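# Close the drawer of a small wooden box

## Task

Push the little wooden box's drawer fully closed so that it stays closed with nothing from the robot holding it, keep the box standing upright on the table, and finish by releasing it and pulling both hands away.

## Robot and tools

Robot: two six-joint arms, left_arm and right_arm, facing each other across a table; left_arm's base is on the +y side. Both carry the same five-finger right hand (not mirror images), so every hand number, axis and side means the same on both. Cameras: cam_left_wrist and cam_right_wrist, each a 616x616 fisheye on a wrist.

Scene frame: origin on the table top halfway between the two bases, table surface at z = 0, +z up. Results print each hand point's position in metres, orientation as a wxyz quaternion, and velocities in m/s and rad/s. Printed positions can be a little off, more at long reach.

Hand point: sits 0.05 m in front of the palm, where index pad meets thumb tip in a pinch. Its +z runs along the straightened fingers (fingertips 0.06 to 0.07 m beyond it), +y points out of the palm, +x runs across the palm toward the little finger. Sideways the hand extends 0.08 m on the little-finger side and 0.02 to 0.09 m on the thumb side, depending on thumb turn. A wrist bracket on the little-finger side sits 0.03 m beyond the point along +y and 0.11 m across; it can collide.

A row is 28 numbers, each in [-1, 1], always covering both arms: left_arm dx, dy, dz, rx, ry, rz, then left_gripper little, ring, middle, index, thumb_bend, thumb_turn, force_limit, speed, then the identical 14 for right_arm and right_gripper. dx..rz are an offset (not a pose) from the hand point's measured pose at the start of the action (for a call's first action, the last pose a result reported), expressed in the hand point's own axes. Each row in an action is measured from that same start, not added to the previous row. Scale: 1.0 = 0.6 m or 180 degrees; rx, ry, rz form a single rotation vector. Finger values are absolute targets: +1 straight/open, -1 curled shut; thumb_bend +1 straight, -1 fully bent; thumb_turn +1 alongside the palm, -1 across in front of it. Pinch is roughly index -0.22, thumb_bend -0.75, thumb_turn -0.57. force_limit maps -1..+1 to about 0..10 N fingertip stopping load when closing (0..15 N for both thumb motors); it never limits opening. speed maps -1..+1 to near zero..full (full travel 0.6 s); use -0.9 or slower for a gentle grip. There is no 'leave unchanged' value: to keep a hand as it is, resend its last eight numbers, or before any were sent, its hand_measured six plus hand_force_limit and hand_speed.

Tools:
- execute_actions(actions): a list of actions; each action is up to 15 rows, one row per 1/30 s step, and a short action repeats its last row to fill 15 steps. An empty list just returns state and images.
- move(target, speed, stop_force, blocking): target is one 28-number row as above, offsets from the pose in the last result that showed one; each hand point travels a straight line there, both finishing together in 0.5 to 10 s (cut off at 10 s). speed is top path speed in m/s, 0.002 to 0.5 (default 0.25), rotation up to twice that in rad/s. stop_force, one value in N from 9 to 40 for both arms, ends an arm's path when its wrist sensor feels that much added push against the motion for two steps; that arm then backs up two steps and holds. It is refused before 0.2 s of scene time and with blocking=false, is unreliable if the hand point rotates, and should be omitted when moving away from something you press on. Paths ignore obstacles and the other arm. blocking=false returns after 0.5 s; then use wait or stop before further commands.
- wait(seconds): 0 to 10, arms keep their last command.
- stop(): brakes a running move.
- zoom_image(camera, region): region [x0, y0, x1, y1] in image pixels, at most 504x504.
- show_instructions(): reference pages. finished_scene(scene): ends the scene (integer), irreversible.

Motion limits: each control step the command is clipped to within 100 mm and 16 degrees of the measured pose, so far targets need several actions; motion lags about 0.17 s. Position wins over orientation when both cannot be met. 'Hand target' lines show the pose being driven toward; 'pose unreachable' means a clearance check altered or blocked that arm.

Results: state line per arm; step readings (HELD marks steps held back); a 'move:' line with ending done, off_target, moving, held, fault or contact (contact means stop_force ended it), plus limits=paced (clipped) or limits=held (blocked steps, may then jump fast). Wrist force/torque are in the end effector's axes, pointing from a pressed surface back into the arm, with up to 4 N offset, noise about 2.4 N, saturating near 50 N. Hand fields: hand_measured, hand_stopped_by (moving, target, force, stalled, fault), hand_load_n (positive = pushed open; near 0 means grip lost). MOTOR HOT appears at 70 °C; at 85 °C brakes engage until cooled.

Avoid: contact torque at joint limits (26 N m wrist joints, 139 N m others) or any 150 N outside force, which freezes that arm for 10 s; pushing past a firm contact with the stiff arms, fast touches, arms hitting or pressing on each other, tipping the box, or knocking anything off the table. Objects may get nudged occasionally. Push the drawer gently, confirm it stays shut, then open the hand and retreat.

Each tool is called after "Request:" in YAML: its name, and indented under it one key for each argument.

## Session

Request:
execute_actions:
  actions: []

Request:
show_instructions:

Scene clock: 0.00 s.
left_arm: end_effector_position=(+0.2853, +0.5393, +0.4829) hand_measured=(+1.000, +1.000, +1.000, +1.000, +1.000, +1.000) hand_load_n=(+0.0, +0.0, +0.0, +0.0, +0.0, +0.0) hand_stopped_by=(target, target, target, target, target, target) hand_force_limit=0.00 hand_speed=-0.80 end_effector_quat_wxyz=(+0.015, +0.289, +0.957, -0.018) end_effector_velocity=(+0.000, -0.000, -0.000) end_effector_angular_velocity=(+0.000, +0.000, -0.000) | right_arm: end_effector_position=(+0.1080, -0.2987, +0.4852) hand_measured=(+1.000, +1.000, +1.000, +1.000, +1.000, +1.000) hand_load_n=(+0.0, +0.0, +0.0, +0.0, +0.0, +0.0) hand_stopped_by=(target, target, target, target, target, target) hand_force_limit=0.00 hand_speed=-0.80 end_effector_quat_wxyz=(-0.006, -0.422, +0.907, +0.012) end_effector_velocity=(-0.000, -0.000, +0.000) end_effector_angular_velocity=(+0.000, +0.000, +0.002)
Joint positions: left_arm=[ 0.57  -1.732  1.324  1.934  1.584 -1.894] | right_arm=[-1.207 -1.744  1.347  1.977  1.545 -1.911]
Joint velocities: left_arm=[ 0.  0. -0. -0.  0.  0.] | right_arm=[ 0.    -0.    -0.001  0.001 -0.    -0.001]
Motor temperatures (°C, as the motors report them): left_arm=[26 27 23 33 31 30] | right_arm=[27 27 24 38 34 38]
Wrist force (N, on the end effector, along its own x y z axes, offset not removed): no reading
Wrist torque (N m, same axes, about the end effector's origin, offset not removed): no reading
Hand target (left_arm): +0.285, +0.539, +0.483; +0.015, +0.289, +0.957, -0.018
Hand target (right_arm): +0.108, -0.299, +0.485; -0.006, -0.422, +0.907, +0.012

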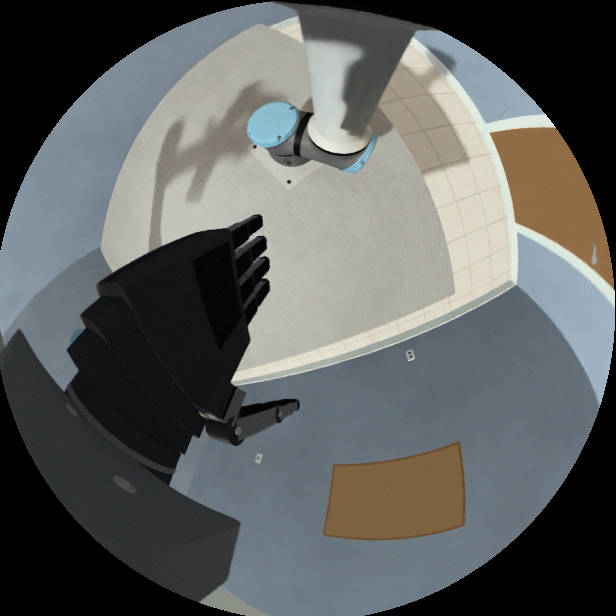

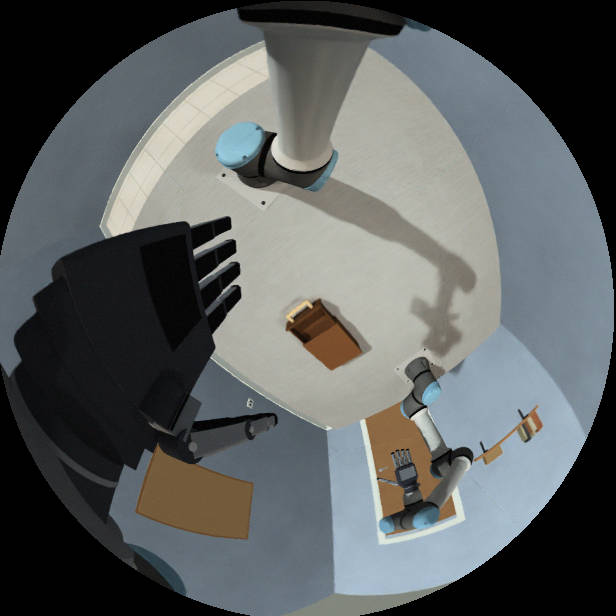

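Reference images for this scene: FIVE-FINGER HAND page 1.

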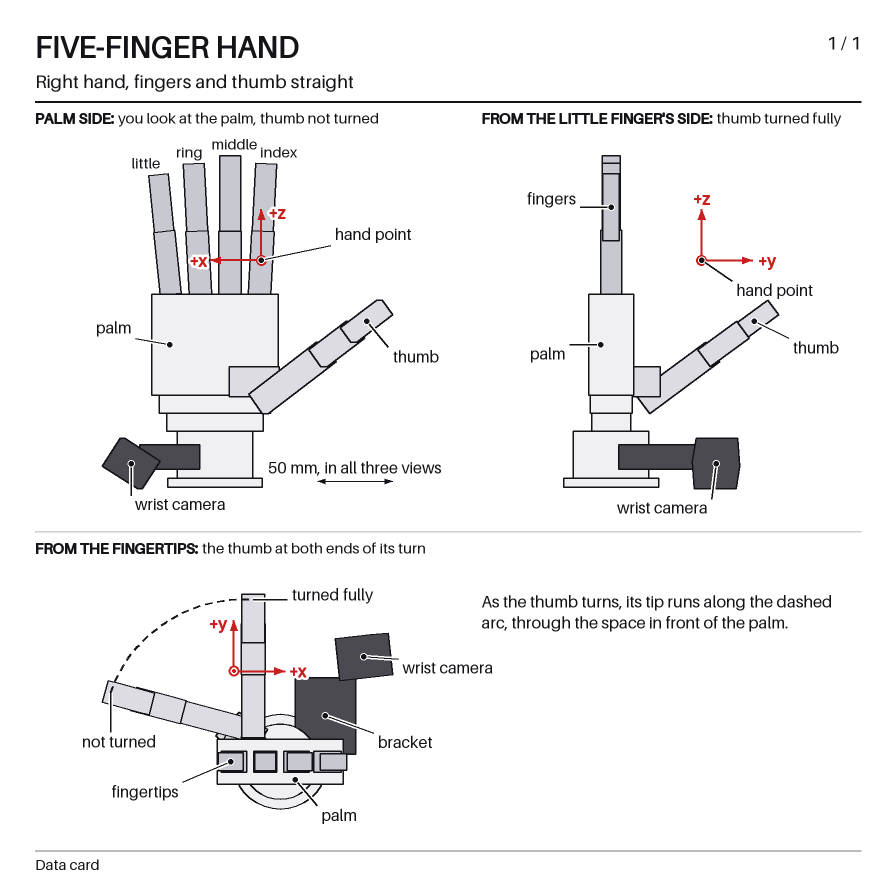

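Request:
zoom_image:
  camera: "cam_right_wrist"
  region: [260, 275, 386, 401]

Region (260, 275, 386, 401) of cam_right_wrist's 616x616 image, scaled by 4.000, with more detail than that image has.

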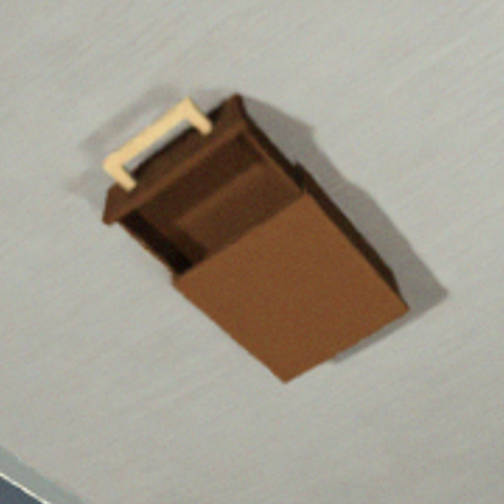

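Request:
move:
  target: [-0.122,-0.183,0.666,0.135,-0.039,-0.178,1,1,1,1,1,1,0,-0.8,-0.49,-0.005,0.625,-0.052,-0.025,0.283,1,1,1,1,1,1,0,-0.8]
  speed: 0.3

Scene clock: 34.57 s.
left_arm: end_effector_position=(+0.2923, +0.3903, +0.0898) hand_measured=(+1.000, +1.000, +1.000, +1.000, +1.000, +1.000) hand_load_n=(+0.0, +0.0, +0.0, +0.0, +0.0, +0.0) hand_stopped_by=(target, target, target, target, target, target) hand_force_limit=0.00 hand_speed=-0.80 end_effector_quat_wxyz=(+0.006, +0.012, +0.971, -0.237) end_effector_velocity=(+0.001, -0.001, -0.003) end_effector_angular_velocity=(-0.002, -0.002, +0.004) | right_arm: end_effector_position=(+0.2923, -0.0695, +0.1105) hand_measured=(+1.000, +1.000, +1.000, +1.000, +1.000, +1.000) hand_load_n=(+0.0, +0.0, -0.5, +0.0, +0.0, +0.0) hand_stopped_by=(target, target, target, target, target, target) hand_force_limit=0.00 hand_speed=-0.80 end_effector_quat_wxyz=(-0.009, +0.011, +0.995, +0.096) end_effector_velocity=(+0.001, +0.002, -0.002) end_effector_angular_velocity=(-0.001, -0.000, -0.004)
Joint positions: left_arm=[ 0.53  -1.524  2.085  0.607  1.838 -2.552] | right_arm=[-0.965 -1.107  1.599  0.956  1.422 -0.768]
Joint velocities: left_arm=[-0.002  0.004  0.003 -0.011 -0.002 -0.005] | right_arm=[ 0.002  0.007 -0.005 -0.003  0.002  0.006]
Motor temperatures (°C, as the motors report them): left_arm=[26 27 23 33 31 30] | right_arm=[27 27 24 38 34 38]
Wrist force (N, on the end effector, along its own x y z axes, offset not removed): left_arm=[0.0 -2.5 1.8] | right_arm=[-0.7 0.9 1.3]
Wrist torque (N m, same axes, about the end effector's origin, offset not removed): left_arm=[-0.35 0.04 0.04] | right_arm=[-0.10 0.16 0.10]
Hand target (left_arm): +0.292, +0.390, +0.090; +0.006, +0.011, +0.971, -0.237
Hand target (right_arm): +0.292, -0.069, +0.110; -0.009, +0.011, +0.995, +0.096
Off the commanded pose (left_arm): 0.000 m, 0 deg.
Off the commanded pose (right_arm): 0.001 m, 0 deg.
move: done

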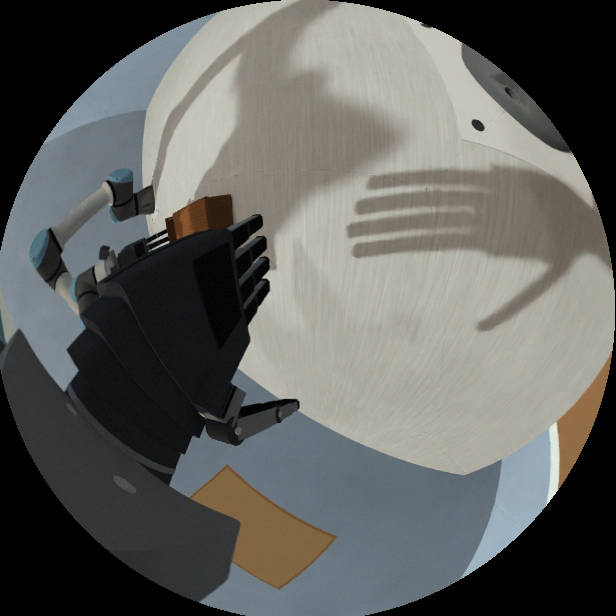

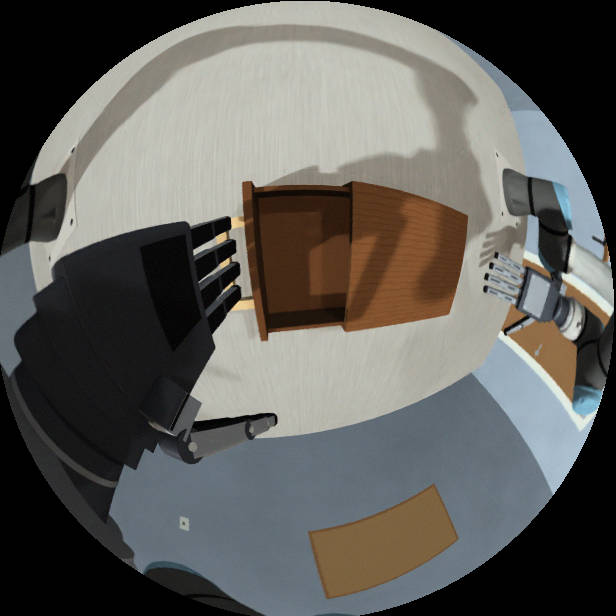

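Request:
zoom_image:
  camera: "cam_right_wrist"
  region: [180, 175, 340, 345]

Region (180, 175, 340, 345) of cam_right_wrist's 616x616 image, scaled by 2.965, with more detail than that image has; it fills the left 474 columns of this view, and the rest is white.

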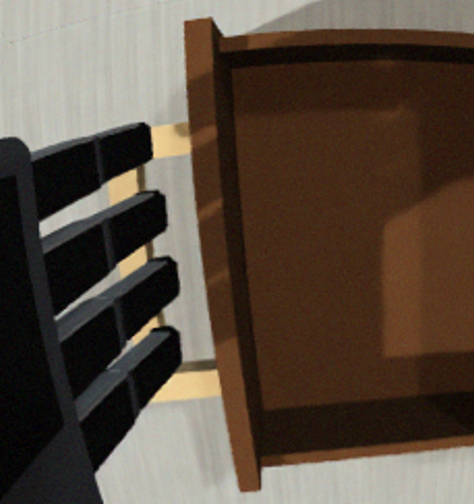

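Request:
move:
  target: [0.017,-0.01,0.04,0,0,0,1,1,1,1,1,1,0,-0.8,0,0,-0.025,0,0,0,1,1,1,1,1,1,0,-0.8]
  speed: 0.1

Request:
move:
  target: [0.017,-0.037,0.05,0,0,0,1,1,1,1,1,1,0,-0.8,0,-0.068,0,0,0,0,1,1,1,1,1,1,0,-0.8]
  speed: 0.1

Scene clock: 48.50 s.
left_arm: end_effector_position=(+0.2822, +0.3743, +0.0713) hand_measured=(+1.000, +1.000, +1.000, +1.000, +1.000, +1.000) hand_load_n=(+0.0, +0.0, +0.0, +0.0, +0.0, +0.0) hand_stopped_by=(target, target, target, target, target, target) hand_force_limit=0.00 hand_speed=-0.80 end_effector_quat_wxyz=(+0.006, +0.012, +0.971, -0.237) end_effector_velocity=(-0.001, -0.001, -0.002) end_effector_angular_velocity=(+0.001, +0.000, +0.000) | right_arm: end_effector_position=(+0.2926, -0.0724, +0.1251) hand_measured=(+1.000, +1.000, +1.000, +1.000, +1.000, +1.000) hand_load_n=(+0.0, +0.0, +0.0, +0.0, +0.0, +0.0) hand_stopped_by=(target, target, target, target, target, target) hand_force_limit=0.00 hand_speed=-0.80 end_effector_quat_wxyz=(-0.009, +0.011, +0.995, +0.096) end_effector_velocity=(+0.000, -0.001, +0.001) end_effector_angular_velocity=(-0.000, +0.000, -0.000)
Joint positions: left_arm=[ 0.463 -1.502  2.114  0.54   1.811 -2.615] | right_arm=[-0.97  -1.128  1.59   0.987  1.421 -0.773]
Joint velocities: left_arm=[-0.007  0.003  0.003 -0.006 -0.003 -0.006] | right_arm=[-0.001 -0.002 -0.001  0.003  0.    -0.001]
Motor temperatures (°C, as the motors report them): left_arm=[26 27 23 33 31 30] | right_arm=[27 27 24 38 34 38]
Wrist force (N, on the end effector, along its own x y z axes, offset not removed): left_arm=[-1.1 -1.3 2.5] | right_arm=[-0.2 0.2 1.5]
Wrist torque (N m, same axes, about the end effector's origin, offset not removed): left_arm=[-0.16 0.33 0.00] | right_arm=[-0.02 0.03 0.19]
Hand target (left_arm): +0.282, +0.374, +0.071; +0.006, +0.012, +0.971, -0.237
Hand target (right_arm): +0.293, -0.072, +0.125; -0.009, +0.011, +0.995, +0.096
Off the commanded pose (left_arm): 0.000 m, 0 deg.
Off the commanded pose (right_arm): 0.000 m, 0 deg.
move: done

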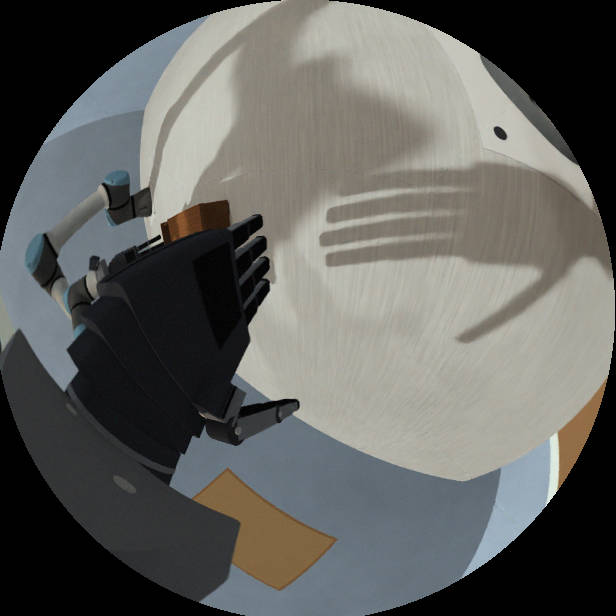

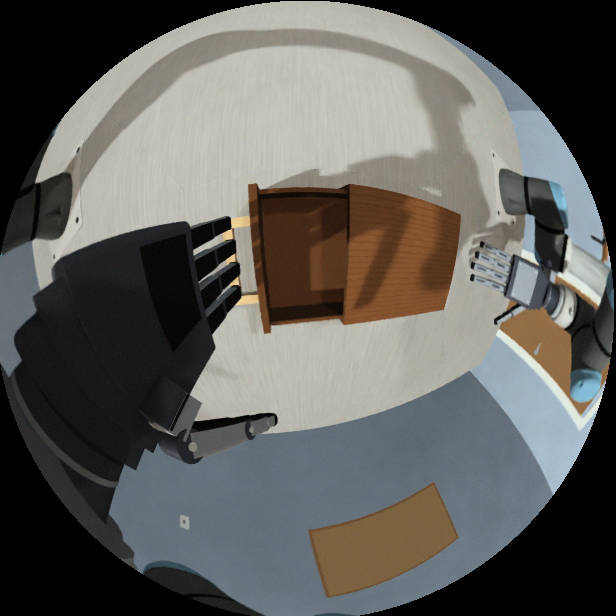

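Scene clock: 49.47 s.
left_arm: end_effector_position=(+0.2717, +0.3412, +0.0548) hand_measured=(+1.000, +1.000, +1.000, +1.000, +1.000, +1.000) hand_load_n=(+0.0, +0.0, +0.0, +0.0, +0.0, +0.0) hand_stopped_by=(target, target, target, target, target, target) hand_force_limit=0.00 hand_speed=-0.80 end_effector_quat_wxyz=(+0.005, +0.012, +0.971, -0.237) end_effector_velocity=(-0.000, -0.002, -0.001) end_effector_angular_velocity=(+0.000, -0.001, +0.000) | right_arm: end_effector_position=(+0.2916, -0.1121, +0.1173) hand_measured=(+1.000, +1.000, +1.000, +1.000, +1.000, +1.000) hand_load_n=(+0.0, +0.0, +0.0, +0.0, +0.0, +0.0) hand_stopped_by=(target, target, target, target, target, target) hand_force_limit=0.00 hand_speed=-0.80 end_effector_quat_wxyz=(-0.009, +0.011, +0.995, +0.096) end_effector_velocity=(+0.000, -0.002, -0.000) end_effector_angular_velocity=(+0.001, -0.000, +0.001)
Joint positions: left_arm=[ 0.368 -1.455  2.108  0.48   1.772 -2.704] | right_arm=[-1.04  -1.194  1.714  0.94   1.413 -0.843]
Joint velocities: left_arm=[-0.005  0.003 -0.001 -0.003 -0.003 -0.004] | right_arm=[-0.005 -0.003  0.007 -0.003 -0.001 -0.006]
Motor temperatures (°C, as the motors report them): left_arm=[26 27 23 33 31 30] | right_arm=[27 27 24 38 34 38]
Wrist force (N, on the end effector, along its own x y z axes, offset not removed): left_arm=[2.6 -2.0 1.3] | right_arm=[-0.8 -0.4 2.5]
Wrist torque (N m, same axes, about the end effector's origin, offset not removed): left_arm=[-0.26 -0.36 0.32] | right_arm=[-0.23 0.11 0.06]
Hand target (left_arm): +0.272, +0.341, +0.055; +0.005, +0.012, +0.971, -0.237
Hand target (right_arm): +0.292, -0.112, +0.117; -0.009, +0.011, +0.995, +0.096
Off the commanded pose (left_arm): 0.000 m, 0 deg.
Off the commanded pose (right_arm): 0.000 m, 0 deg.
move: done

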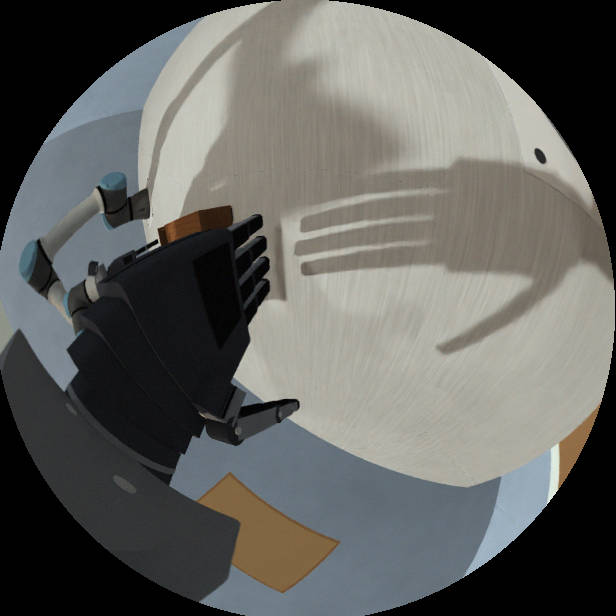

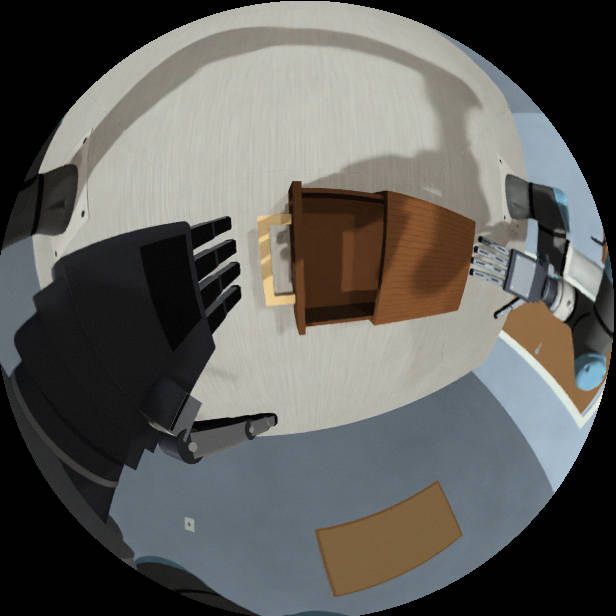

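Request:
move:
  target: [0,-0.04,0.021,0,0,0,1,1,1,1,1,1,0,-0.8,0,-0.009,0.047,0,0,0,1,1,1,1,1,1,0,-0.8]
  speed: 0.06
  stop_force: 10

Request:
move:
  target: [0,0,0,0,0,0,1,1,1,1,1,1,0,-0.8,0,0.23,0.045,0,0,0,1,1,1,1,1,1,0,-0.8]
  speed: 0.03
  stop_force: 12

Scene clock: 62.13 s.
left_arm: end_effector_position=(+0.2711, +0.3144, +0.0547) hand_measured=(+1.000, +1.000, +1.000, +1.000, +1.000, +1.000) hand_load_n=(+0.0, +0.0, +0.0, +0.0, +0.0, +0.0) hand_stopped_by=(target, target, target, target, target, target) hand_force_limit=0.00 hand_speed=-0.80 end_effector_quat_wxyz=(+0.005, +0.012, +0.971, -0.237) end_effector_velocity=(+0.000, -0.002, +0.000) end_effector_angular_velocity=(-0.000, -0.001, -0.001) | right_arm: end_effector_position=(+0.2910, -0.1120, +0.0889) hand_measured=(+1.000, +1.000, +1.000, +1.000, +1.000, +1.000) hand_load_n=(+0.0, +0.0, +0.0, +0.0, +0.0, +0.0) hand_stopped_by=(target, target, target, target, target, target) hand_force_limit=0.00 hand_speed=-0.80 end_effector_quat_wxyz=(-0.009, +0.011, +0.995, +0.096) end_effector_velocity=(+0.000, +0.000, -0.002) end_effector_angular_velocity=(-0.000, -0.001, +0.001)
Joint positions: left_arm=[ 0.325 -1.417  2.062  0.481  1.753 -2.743] | right_arm=[-1.039 -1.159  1.746  0.872  1.413 -0.842]
Joint velocities: left_arm=[-0.004  0.003 -0.004  0.    -0.002 -0.002] | right_arm=[ 0.     0.003  0.002 -0.005  0.    -0.   ]
Motor temperatures (°C, as the motors report them): left_arm=[26 27 23 33 31 30] | right_arm=[27 27 24 38 34 38]
Wrist force (N, on the end effector, along its own x y z axes, offset not removed): left_arm=[-2.2 -1.3 -0.8] | right_arm=[-0.5 1.1 0.8]
Wrist torque (N m, same axes, about the end effector's origin, offset not removed): left_arm=[0.02 0.71 -0.02] | right_arm=[-0.03 0.16 0.13]
Hand target (left_arm): +0.271, +0.314, +0.055; +0.005, +0.012, +0.971, -0.237
Hand target (right_arm): +0.291, -0.112, +0.089; -0.009, +0.011, +0.995, +0.096
Off the commanded pose (left_arm): 0.000 m, 0 deg.
Off the commanded pose (right_arm): 0.000 m, 0 deg.
move: done

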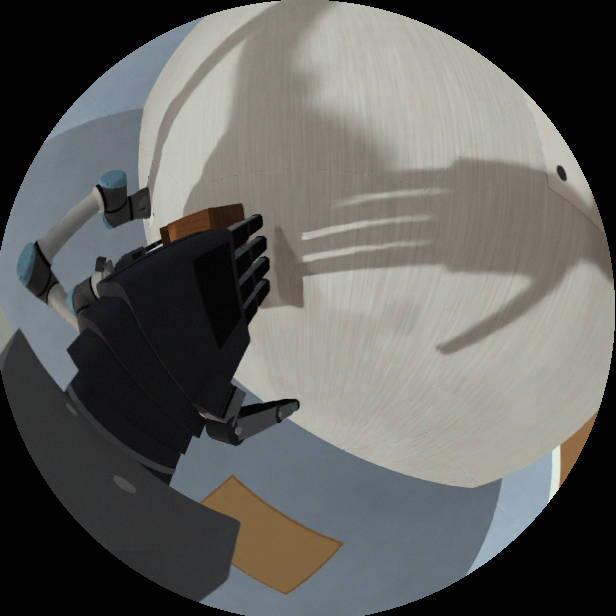

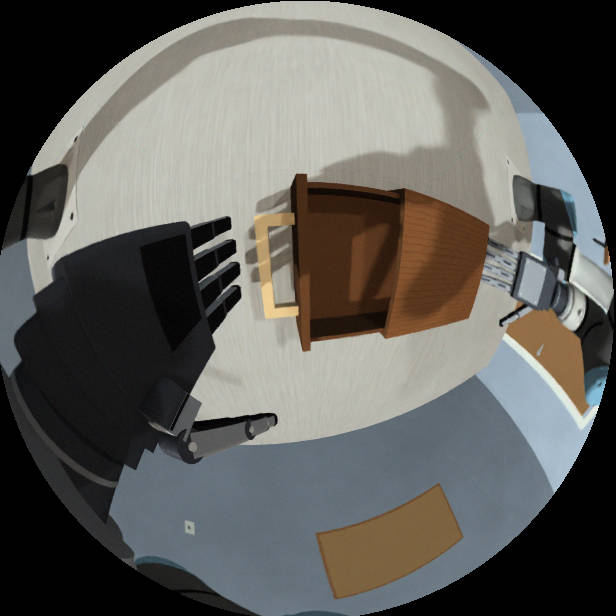

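Scene clock: 67.17 s.
left_arm: end_effector_position=(+0.2711, +0.3144, +0.0547) hand_measured=(+1.000, +1.000, +1.000, +1.000, +1.000, +1.000) hand_load_n=(+0.0, +0.0, -1.0, -1.0, +0.0, +0.0) hand_stopped_by=(target, target, target, target, target, target) hand_force_limit=0.00 hand_speed=-0.80 end_effector_quat_wxyz=(+0.005, +0.012, +0.971, -0.237) end_effector_velocity=(-0.000, +0.000, -0.000) end_effector_angular_velocity=(+0.001, +0.001, +0.001) | right_arm: end_effector_position=(+0.2939, +0.0282, +0.0887) hand_measured=(+1.000, +1.000, +1.000, +1.000, +1.000, +1.000) hand_load_n=(+0.0, +0.5, +0.0, +0.0, +0.0, +0.0) hand_stopped_by=(target, target, target, target, target, target) hand_force_limit=0.00 hand_speed=-0.80 end_effector_quat_wxyz=(-0.009, +0.011, +0.995, +0.096) end_effector_velocity=(+0.000, +0.002, +0.000) end_effector_angular_velocity=(-0.001, +0.000, +0.000)
Joint positions: left_arm=[ 0.325 -1.417  2.062  0.481  1.753 -2.743] | right_arm=[-0.832 -0.891  1.299  1.022  1.44  -0.635]
Joint velocities: left_arm=[-0.     0.001 -0.    -0.    -0.    -0.001] | right_arm=[ 0.003  0.005 -0.01   0.005  0.001  0.002]
Motor temperatures (°C, as the motors report them): left_arm=[26 27 23 33 31 30] | right_arm=[27 27 24 38 34 38]
Wrist force (N, on the end effector, along its own x y z axes, offset not removed): left_arm=[0.3 -0.1 0.0] | right_arm=[2.0 -6.8 -3.4]
Wrist torque (N m, same axes, about the end effector's origin, offset not removed): left_arm=[-0.52 0.27 0.02] | right_arm=[0.49 0.67 -0.09]
Hand target (left_arm): +0.271, +0.314, +0.055; +0.005, +0.012, +0.971, -0.237
Hand target (right_arm): +0.294, +0.028, +0.089; -0.009, +0.011, +0.995, +0.096
Off the commanded pose (left_arm): 0.000 m, 0 deg.
Off the commanded pose (right_arm): 0.000 m, 0 deg.
move: done

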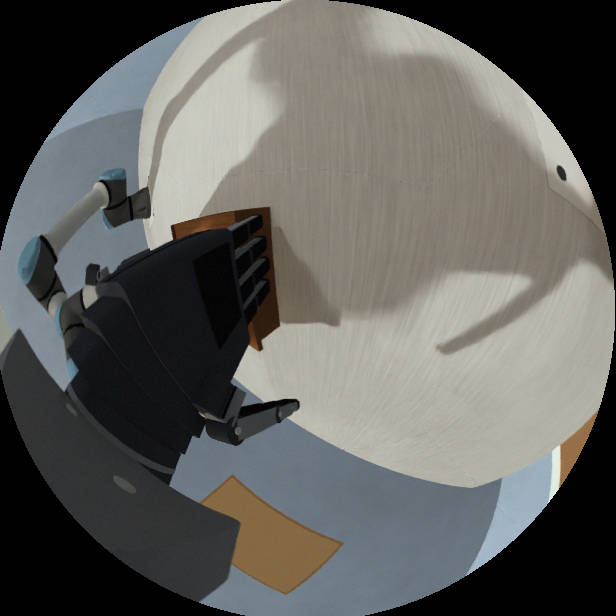

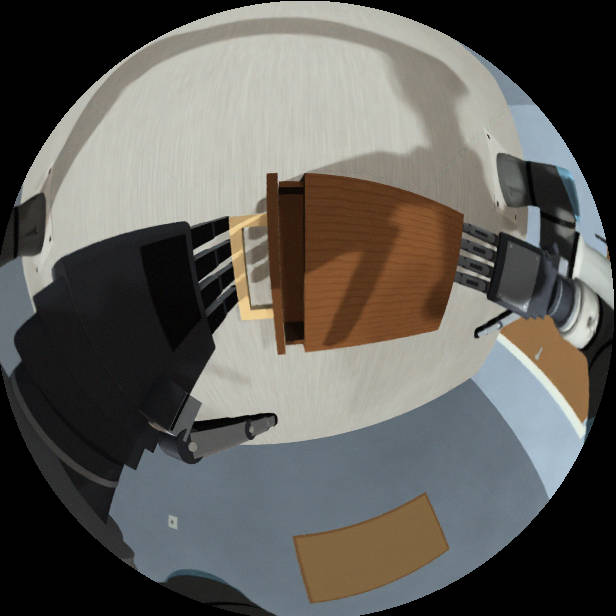

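Request:
move:
  target: [0,0,0,0,0,0,1,1,1,1,1,1,0,-0.8,0,0.06,0.0117,0,0,0,1,1,1,1,1,1,0,-0.8]
  speed: 0.02
  stop_force: 10

Request:
zoom_image:
  camera: "cam_right_wrist"
  region: [210, 165, 400, 360]

Scene clock: 72.93 s.
left_arm: end_effector_position=(+0.2711, +0.3145, +0.0547) hand_measured=(+1.000, +1.000, +1.000, +1.000, +1.000, +1.000) hand_load_n=(+0.0, -0.5, -7.0, -8.0, +0.0, +0.0) hand_stopped_by=(target, target, target, target, target, target) hand_force_limit=0.00 hand_speed=-0.80 end_effector_quat_wxyz=(+0.005, +0.012, +0.971, -0.237) end_effector_velocity=(-0.000, +0.000, -0.000) end_effector_angular_velocity=(+0.001, +0.001, +0.000) | right_arm: end_effector_position=(+0.2943, +0.0494, +0.0888) hand_measured=(+1.000, +1.000, +1.000, +1.000, +1.000, +1.000) hand_load_n=(+0.5, +1.0, +0.5, +0.0, +0.0, +0.0) hand_stopped_by=(target, target, target, target, target, target) hand_force_limit=0.00 hand_speed=-0.80 end_effector_quat_wxyz=(-0.009, +0.011, +0.995, +0.096) end_effector_velocity=(-0.000, -0.006, +0.000) end_effector_angular_velocity=(+0.004, +0.003, +0.002)
Joint positions: left_arm=[ 0.325 -1.417  2.062  0.482  1.753 -2.743] | right_arm=[-0.809 -0.846  1.218  1.053  1.443 -0.611]
Joint velocities: left_arm=[ 0.     0.001 -0.     0.     0.001 -0.   ] | right_arm=[-0.009 -0.015  0.028 -0.013 -0.006 -0.01 ]
Motor temperatures (°C, as the motors report them): left_arm=[26 27 23 33 31 30] | right_arm=[27 27 24 38 34 38]
Wrist force (N, on the end effector, along its own x y z axes, offset not removed): left_arm=[-5.5 16.1 -18.3] | right_arm=[0.1 -18.4 -12.2]
Wrist torque (N m, same axes, about the end effector's origin, offset not removed): left_arm=[-0.53 0.68 -0.20] | right_arm=[1.59 0.84 -0.75]
Hand target (left_arm): +0.271, +0.314, +0.055; +0.005, +0.012, +0.971, -0.237
Hand target (right_arm): +0.294, +0.048, +0.089; -0.009, +0.011, +0.995, +0.096
Off the commanded pose (left_arm): 0.000 m, 0 deg.
Off the commanded pose (right_arm): 0.015 m, 0 deg.
move: contact (right_arm)

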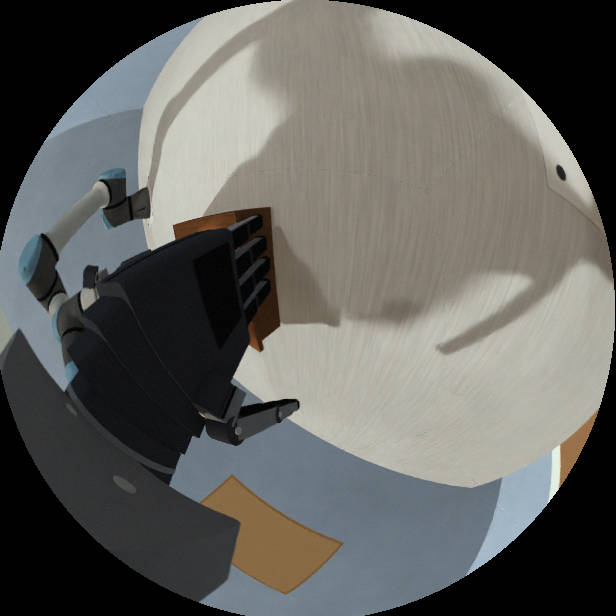

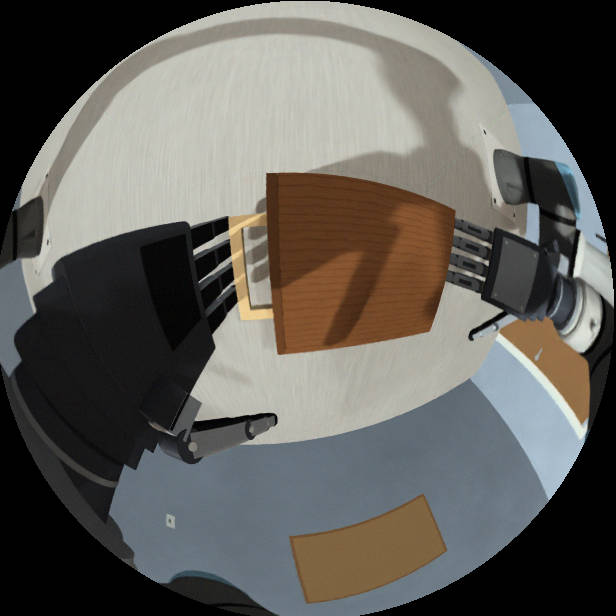

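Region (210, 165, 400, 360) of cam_right_wrist's 616x616 image, scaled by 2.585, with more detail than that image has; it fills the left 491 columns of this view, and the rest is white.

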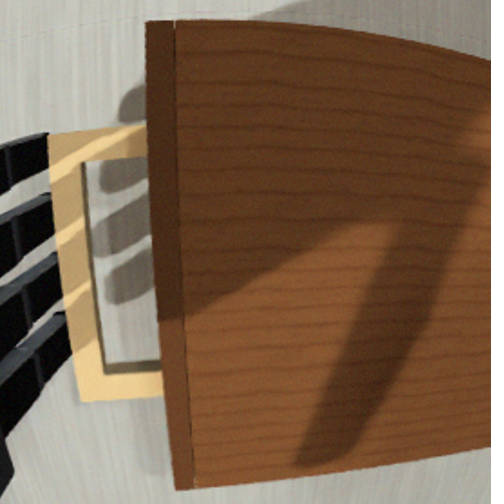

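Shut. Retreat.

Request:
move:
  target: [0,0.12,-0.35,0,0,0,1,1,1,1,1,1,0,-0.8,0,-0.3,-0.2,0,0,0,1,1,1,1,1,1,0,-0.8]
  speed: 0.3

Request:
zoom_image:
  camera: "cam_right_wrist"
  region: [320, 170, 520, 340]

Scene clock: 78.43 s.
left_arm: end_effector_position=(+0.2717, +0.4748, +0.2078) hand_measured=(+1.000, +1.000, +1.000, +1.000, +1.000, +1.000) hand_load_n=(+0.0, +0.0, +0.0, +0.0, +0.0, +0.0) hand_stopped_by=(target, target, target, target, target, target) hand_force_limit=0.00 hand_speed=-0.80 end_effector_quat_wxyz=(+0.006, +0.012, +0.971, -0.237) end_effector_velocity=(+0.000, +0.002, +0.002) end_effector_angular_velocity=(-0.001, +0.002, -0.001) | right_arm: end_effector_position=(+0.2917, -0.1499, +0.1720) hand_measured=(+1.000, +1.000, +1.000, +1.000, +1.000, +1.000) hand_load_n=(+0.0, +0.0, +0.0, +0.0, +0.0, +0.0) hand_stopped_by=(target, target, target, target, target, target) hand_force_limit=0.00 hand_speed=-0.80 end_effector_quat_wxyz=(-0.009, +0.011, +0.995, +0.096) end_effector_velocity=(+0.001, -0.003, +0.000) end_effector_angular_velocity=(+0.000, +0.001, -0.002)
Joint positions: left_arm=[ 0.697 -1.77   1.995  0.992  1.899 -2.389] | right_arm=[-1.119 -1.323  1.737  1.057  1.405 -0.922]
Joint velocities: left_arm=[ 0.009  0.001 -0.005  0.008  0.005  0.01 ] | right_arm=[-0.008 -0.004  0.005  0.001 -0.002 -0.006]
Motor temperatures (°C, as the motors report them): left_arm=[26 27 23 33 31 30] | right_arm=[27 27 24 38 34 38]
Wrist force (N, on the end effector, along its own x y z axes, offset not removed): left_arm=[-0.4 -4.0 2.5] | right_arm=[-0.1 -0.3 1.6]
Wrist torque (N m, same axes, about the end effector's origin, offset not removed): left_arm=[-0.67 0.14 0.06] | right_arm=[-0.20 0.10 0.05]
Hand target (left_arm): +0.272, +0.475, +0.208; +0.006, +0.012, +0.971, -0.237
Hand target (right_arm): +0.292, -0.150, +0.172; -0.009, +0.011, +0.995, +0.096
Off the commanded pose (left_arm): 0.000 m, 0 deg.
Off the commanded pose (right_arm): 0.000 m, 0 deg.
move: done

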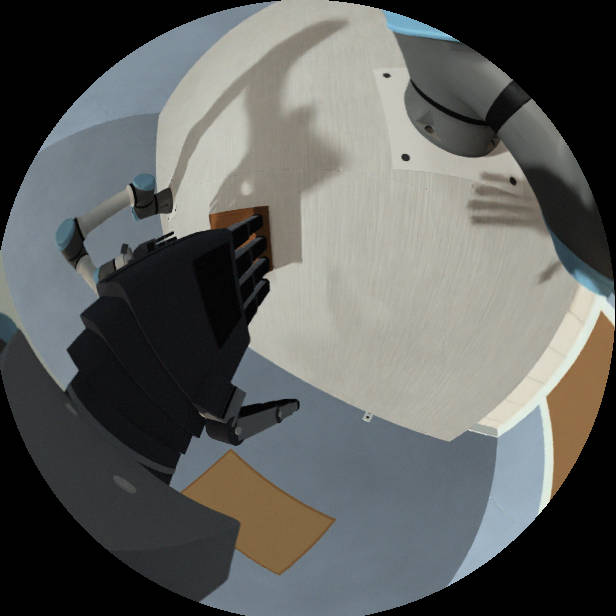

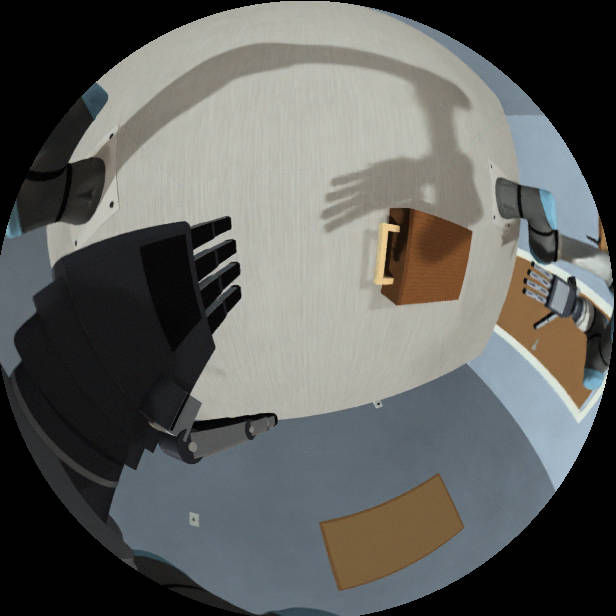

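Region (320, 170, 520, 340) of cam_right_wrist's 616x616 image, scaled by 2.520, with more detail than that image has; it fills the top 428 rows of this view, and the rest is white.

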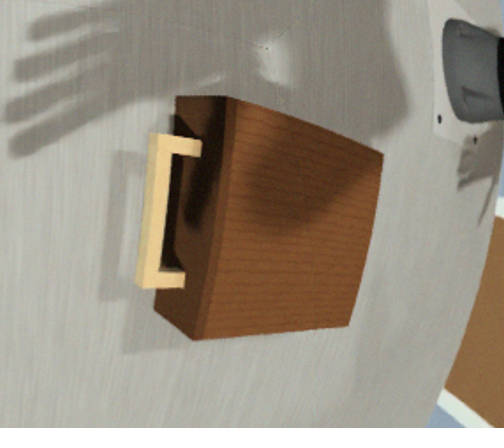

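Request:
finished_scene:
  scene: 2

The scene is finished: the task was done.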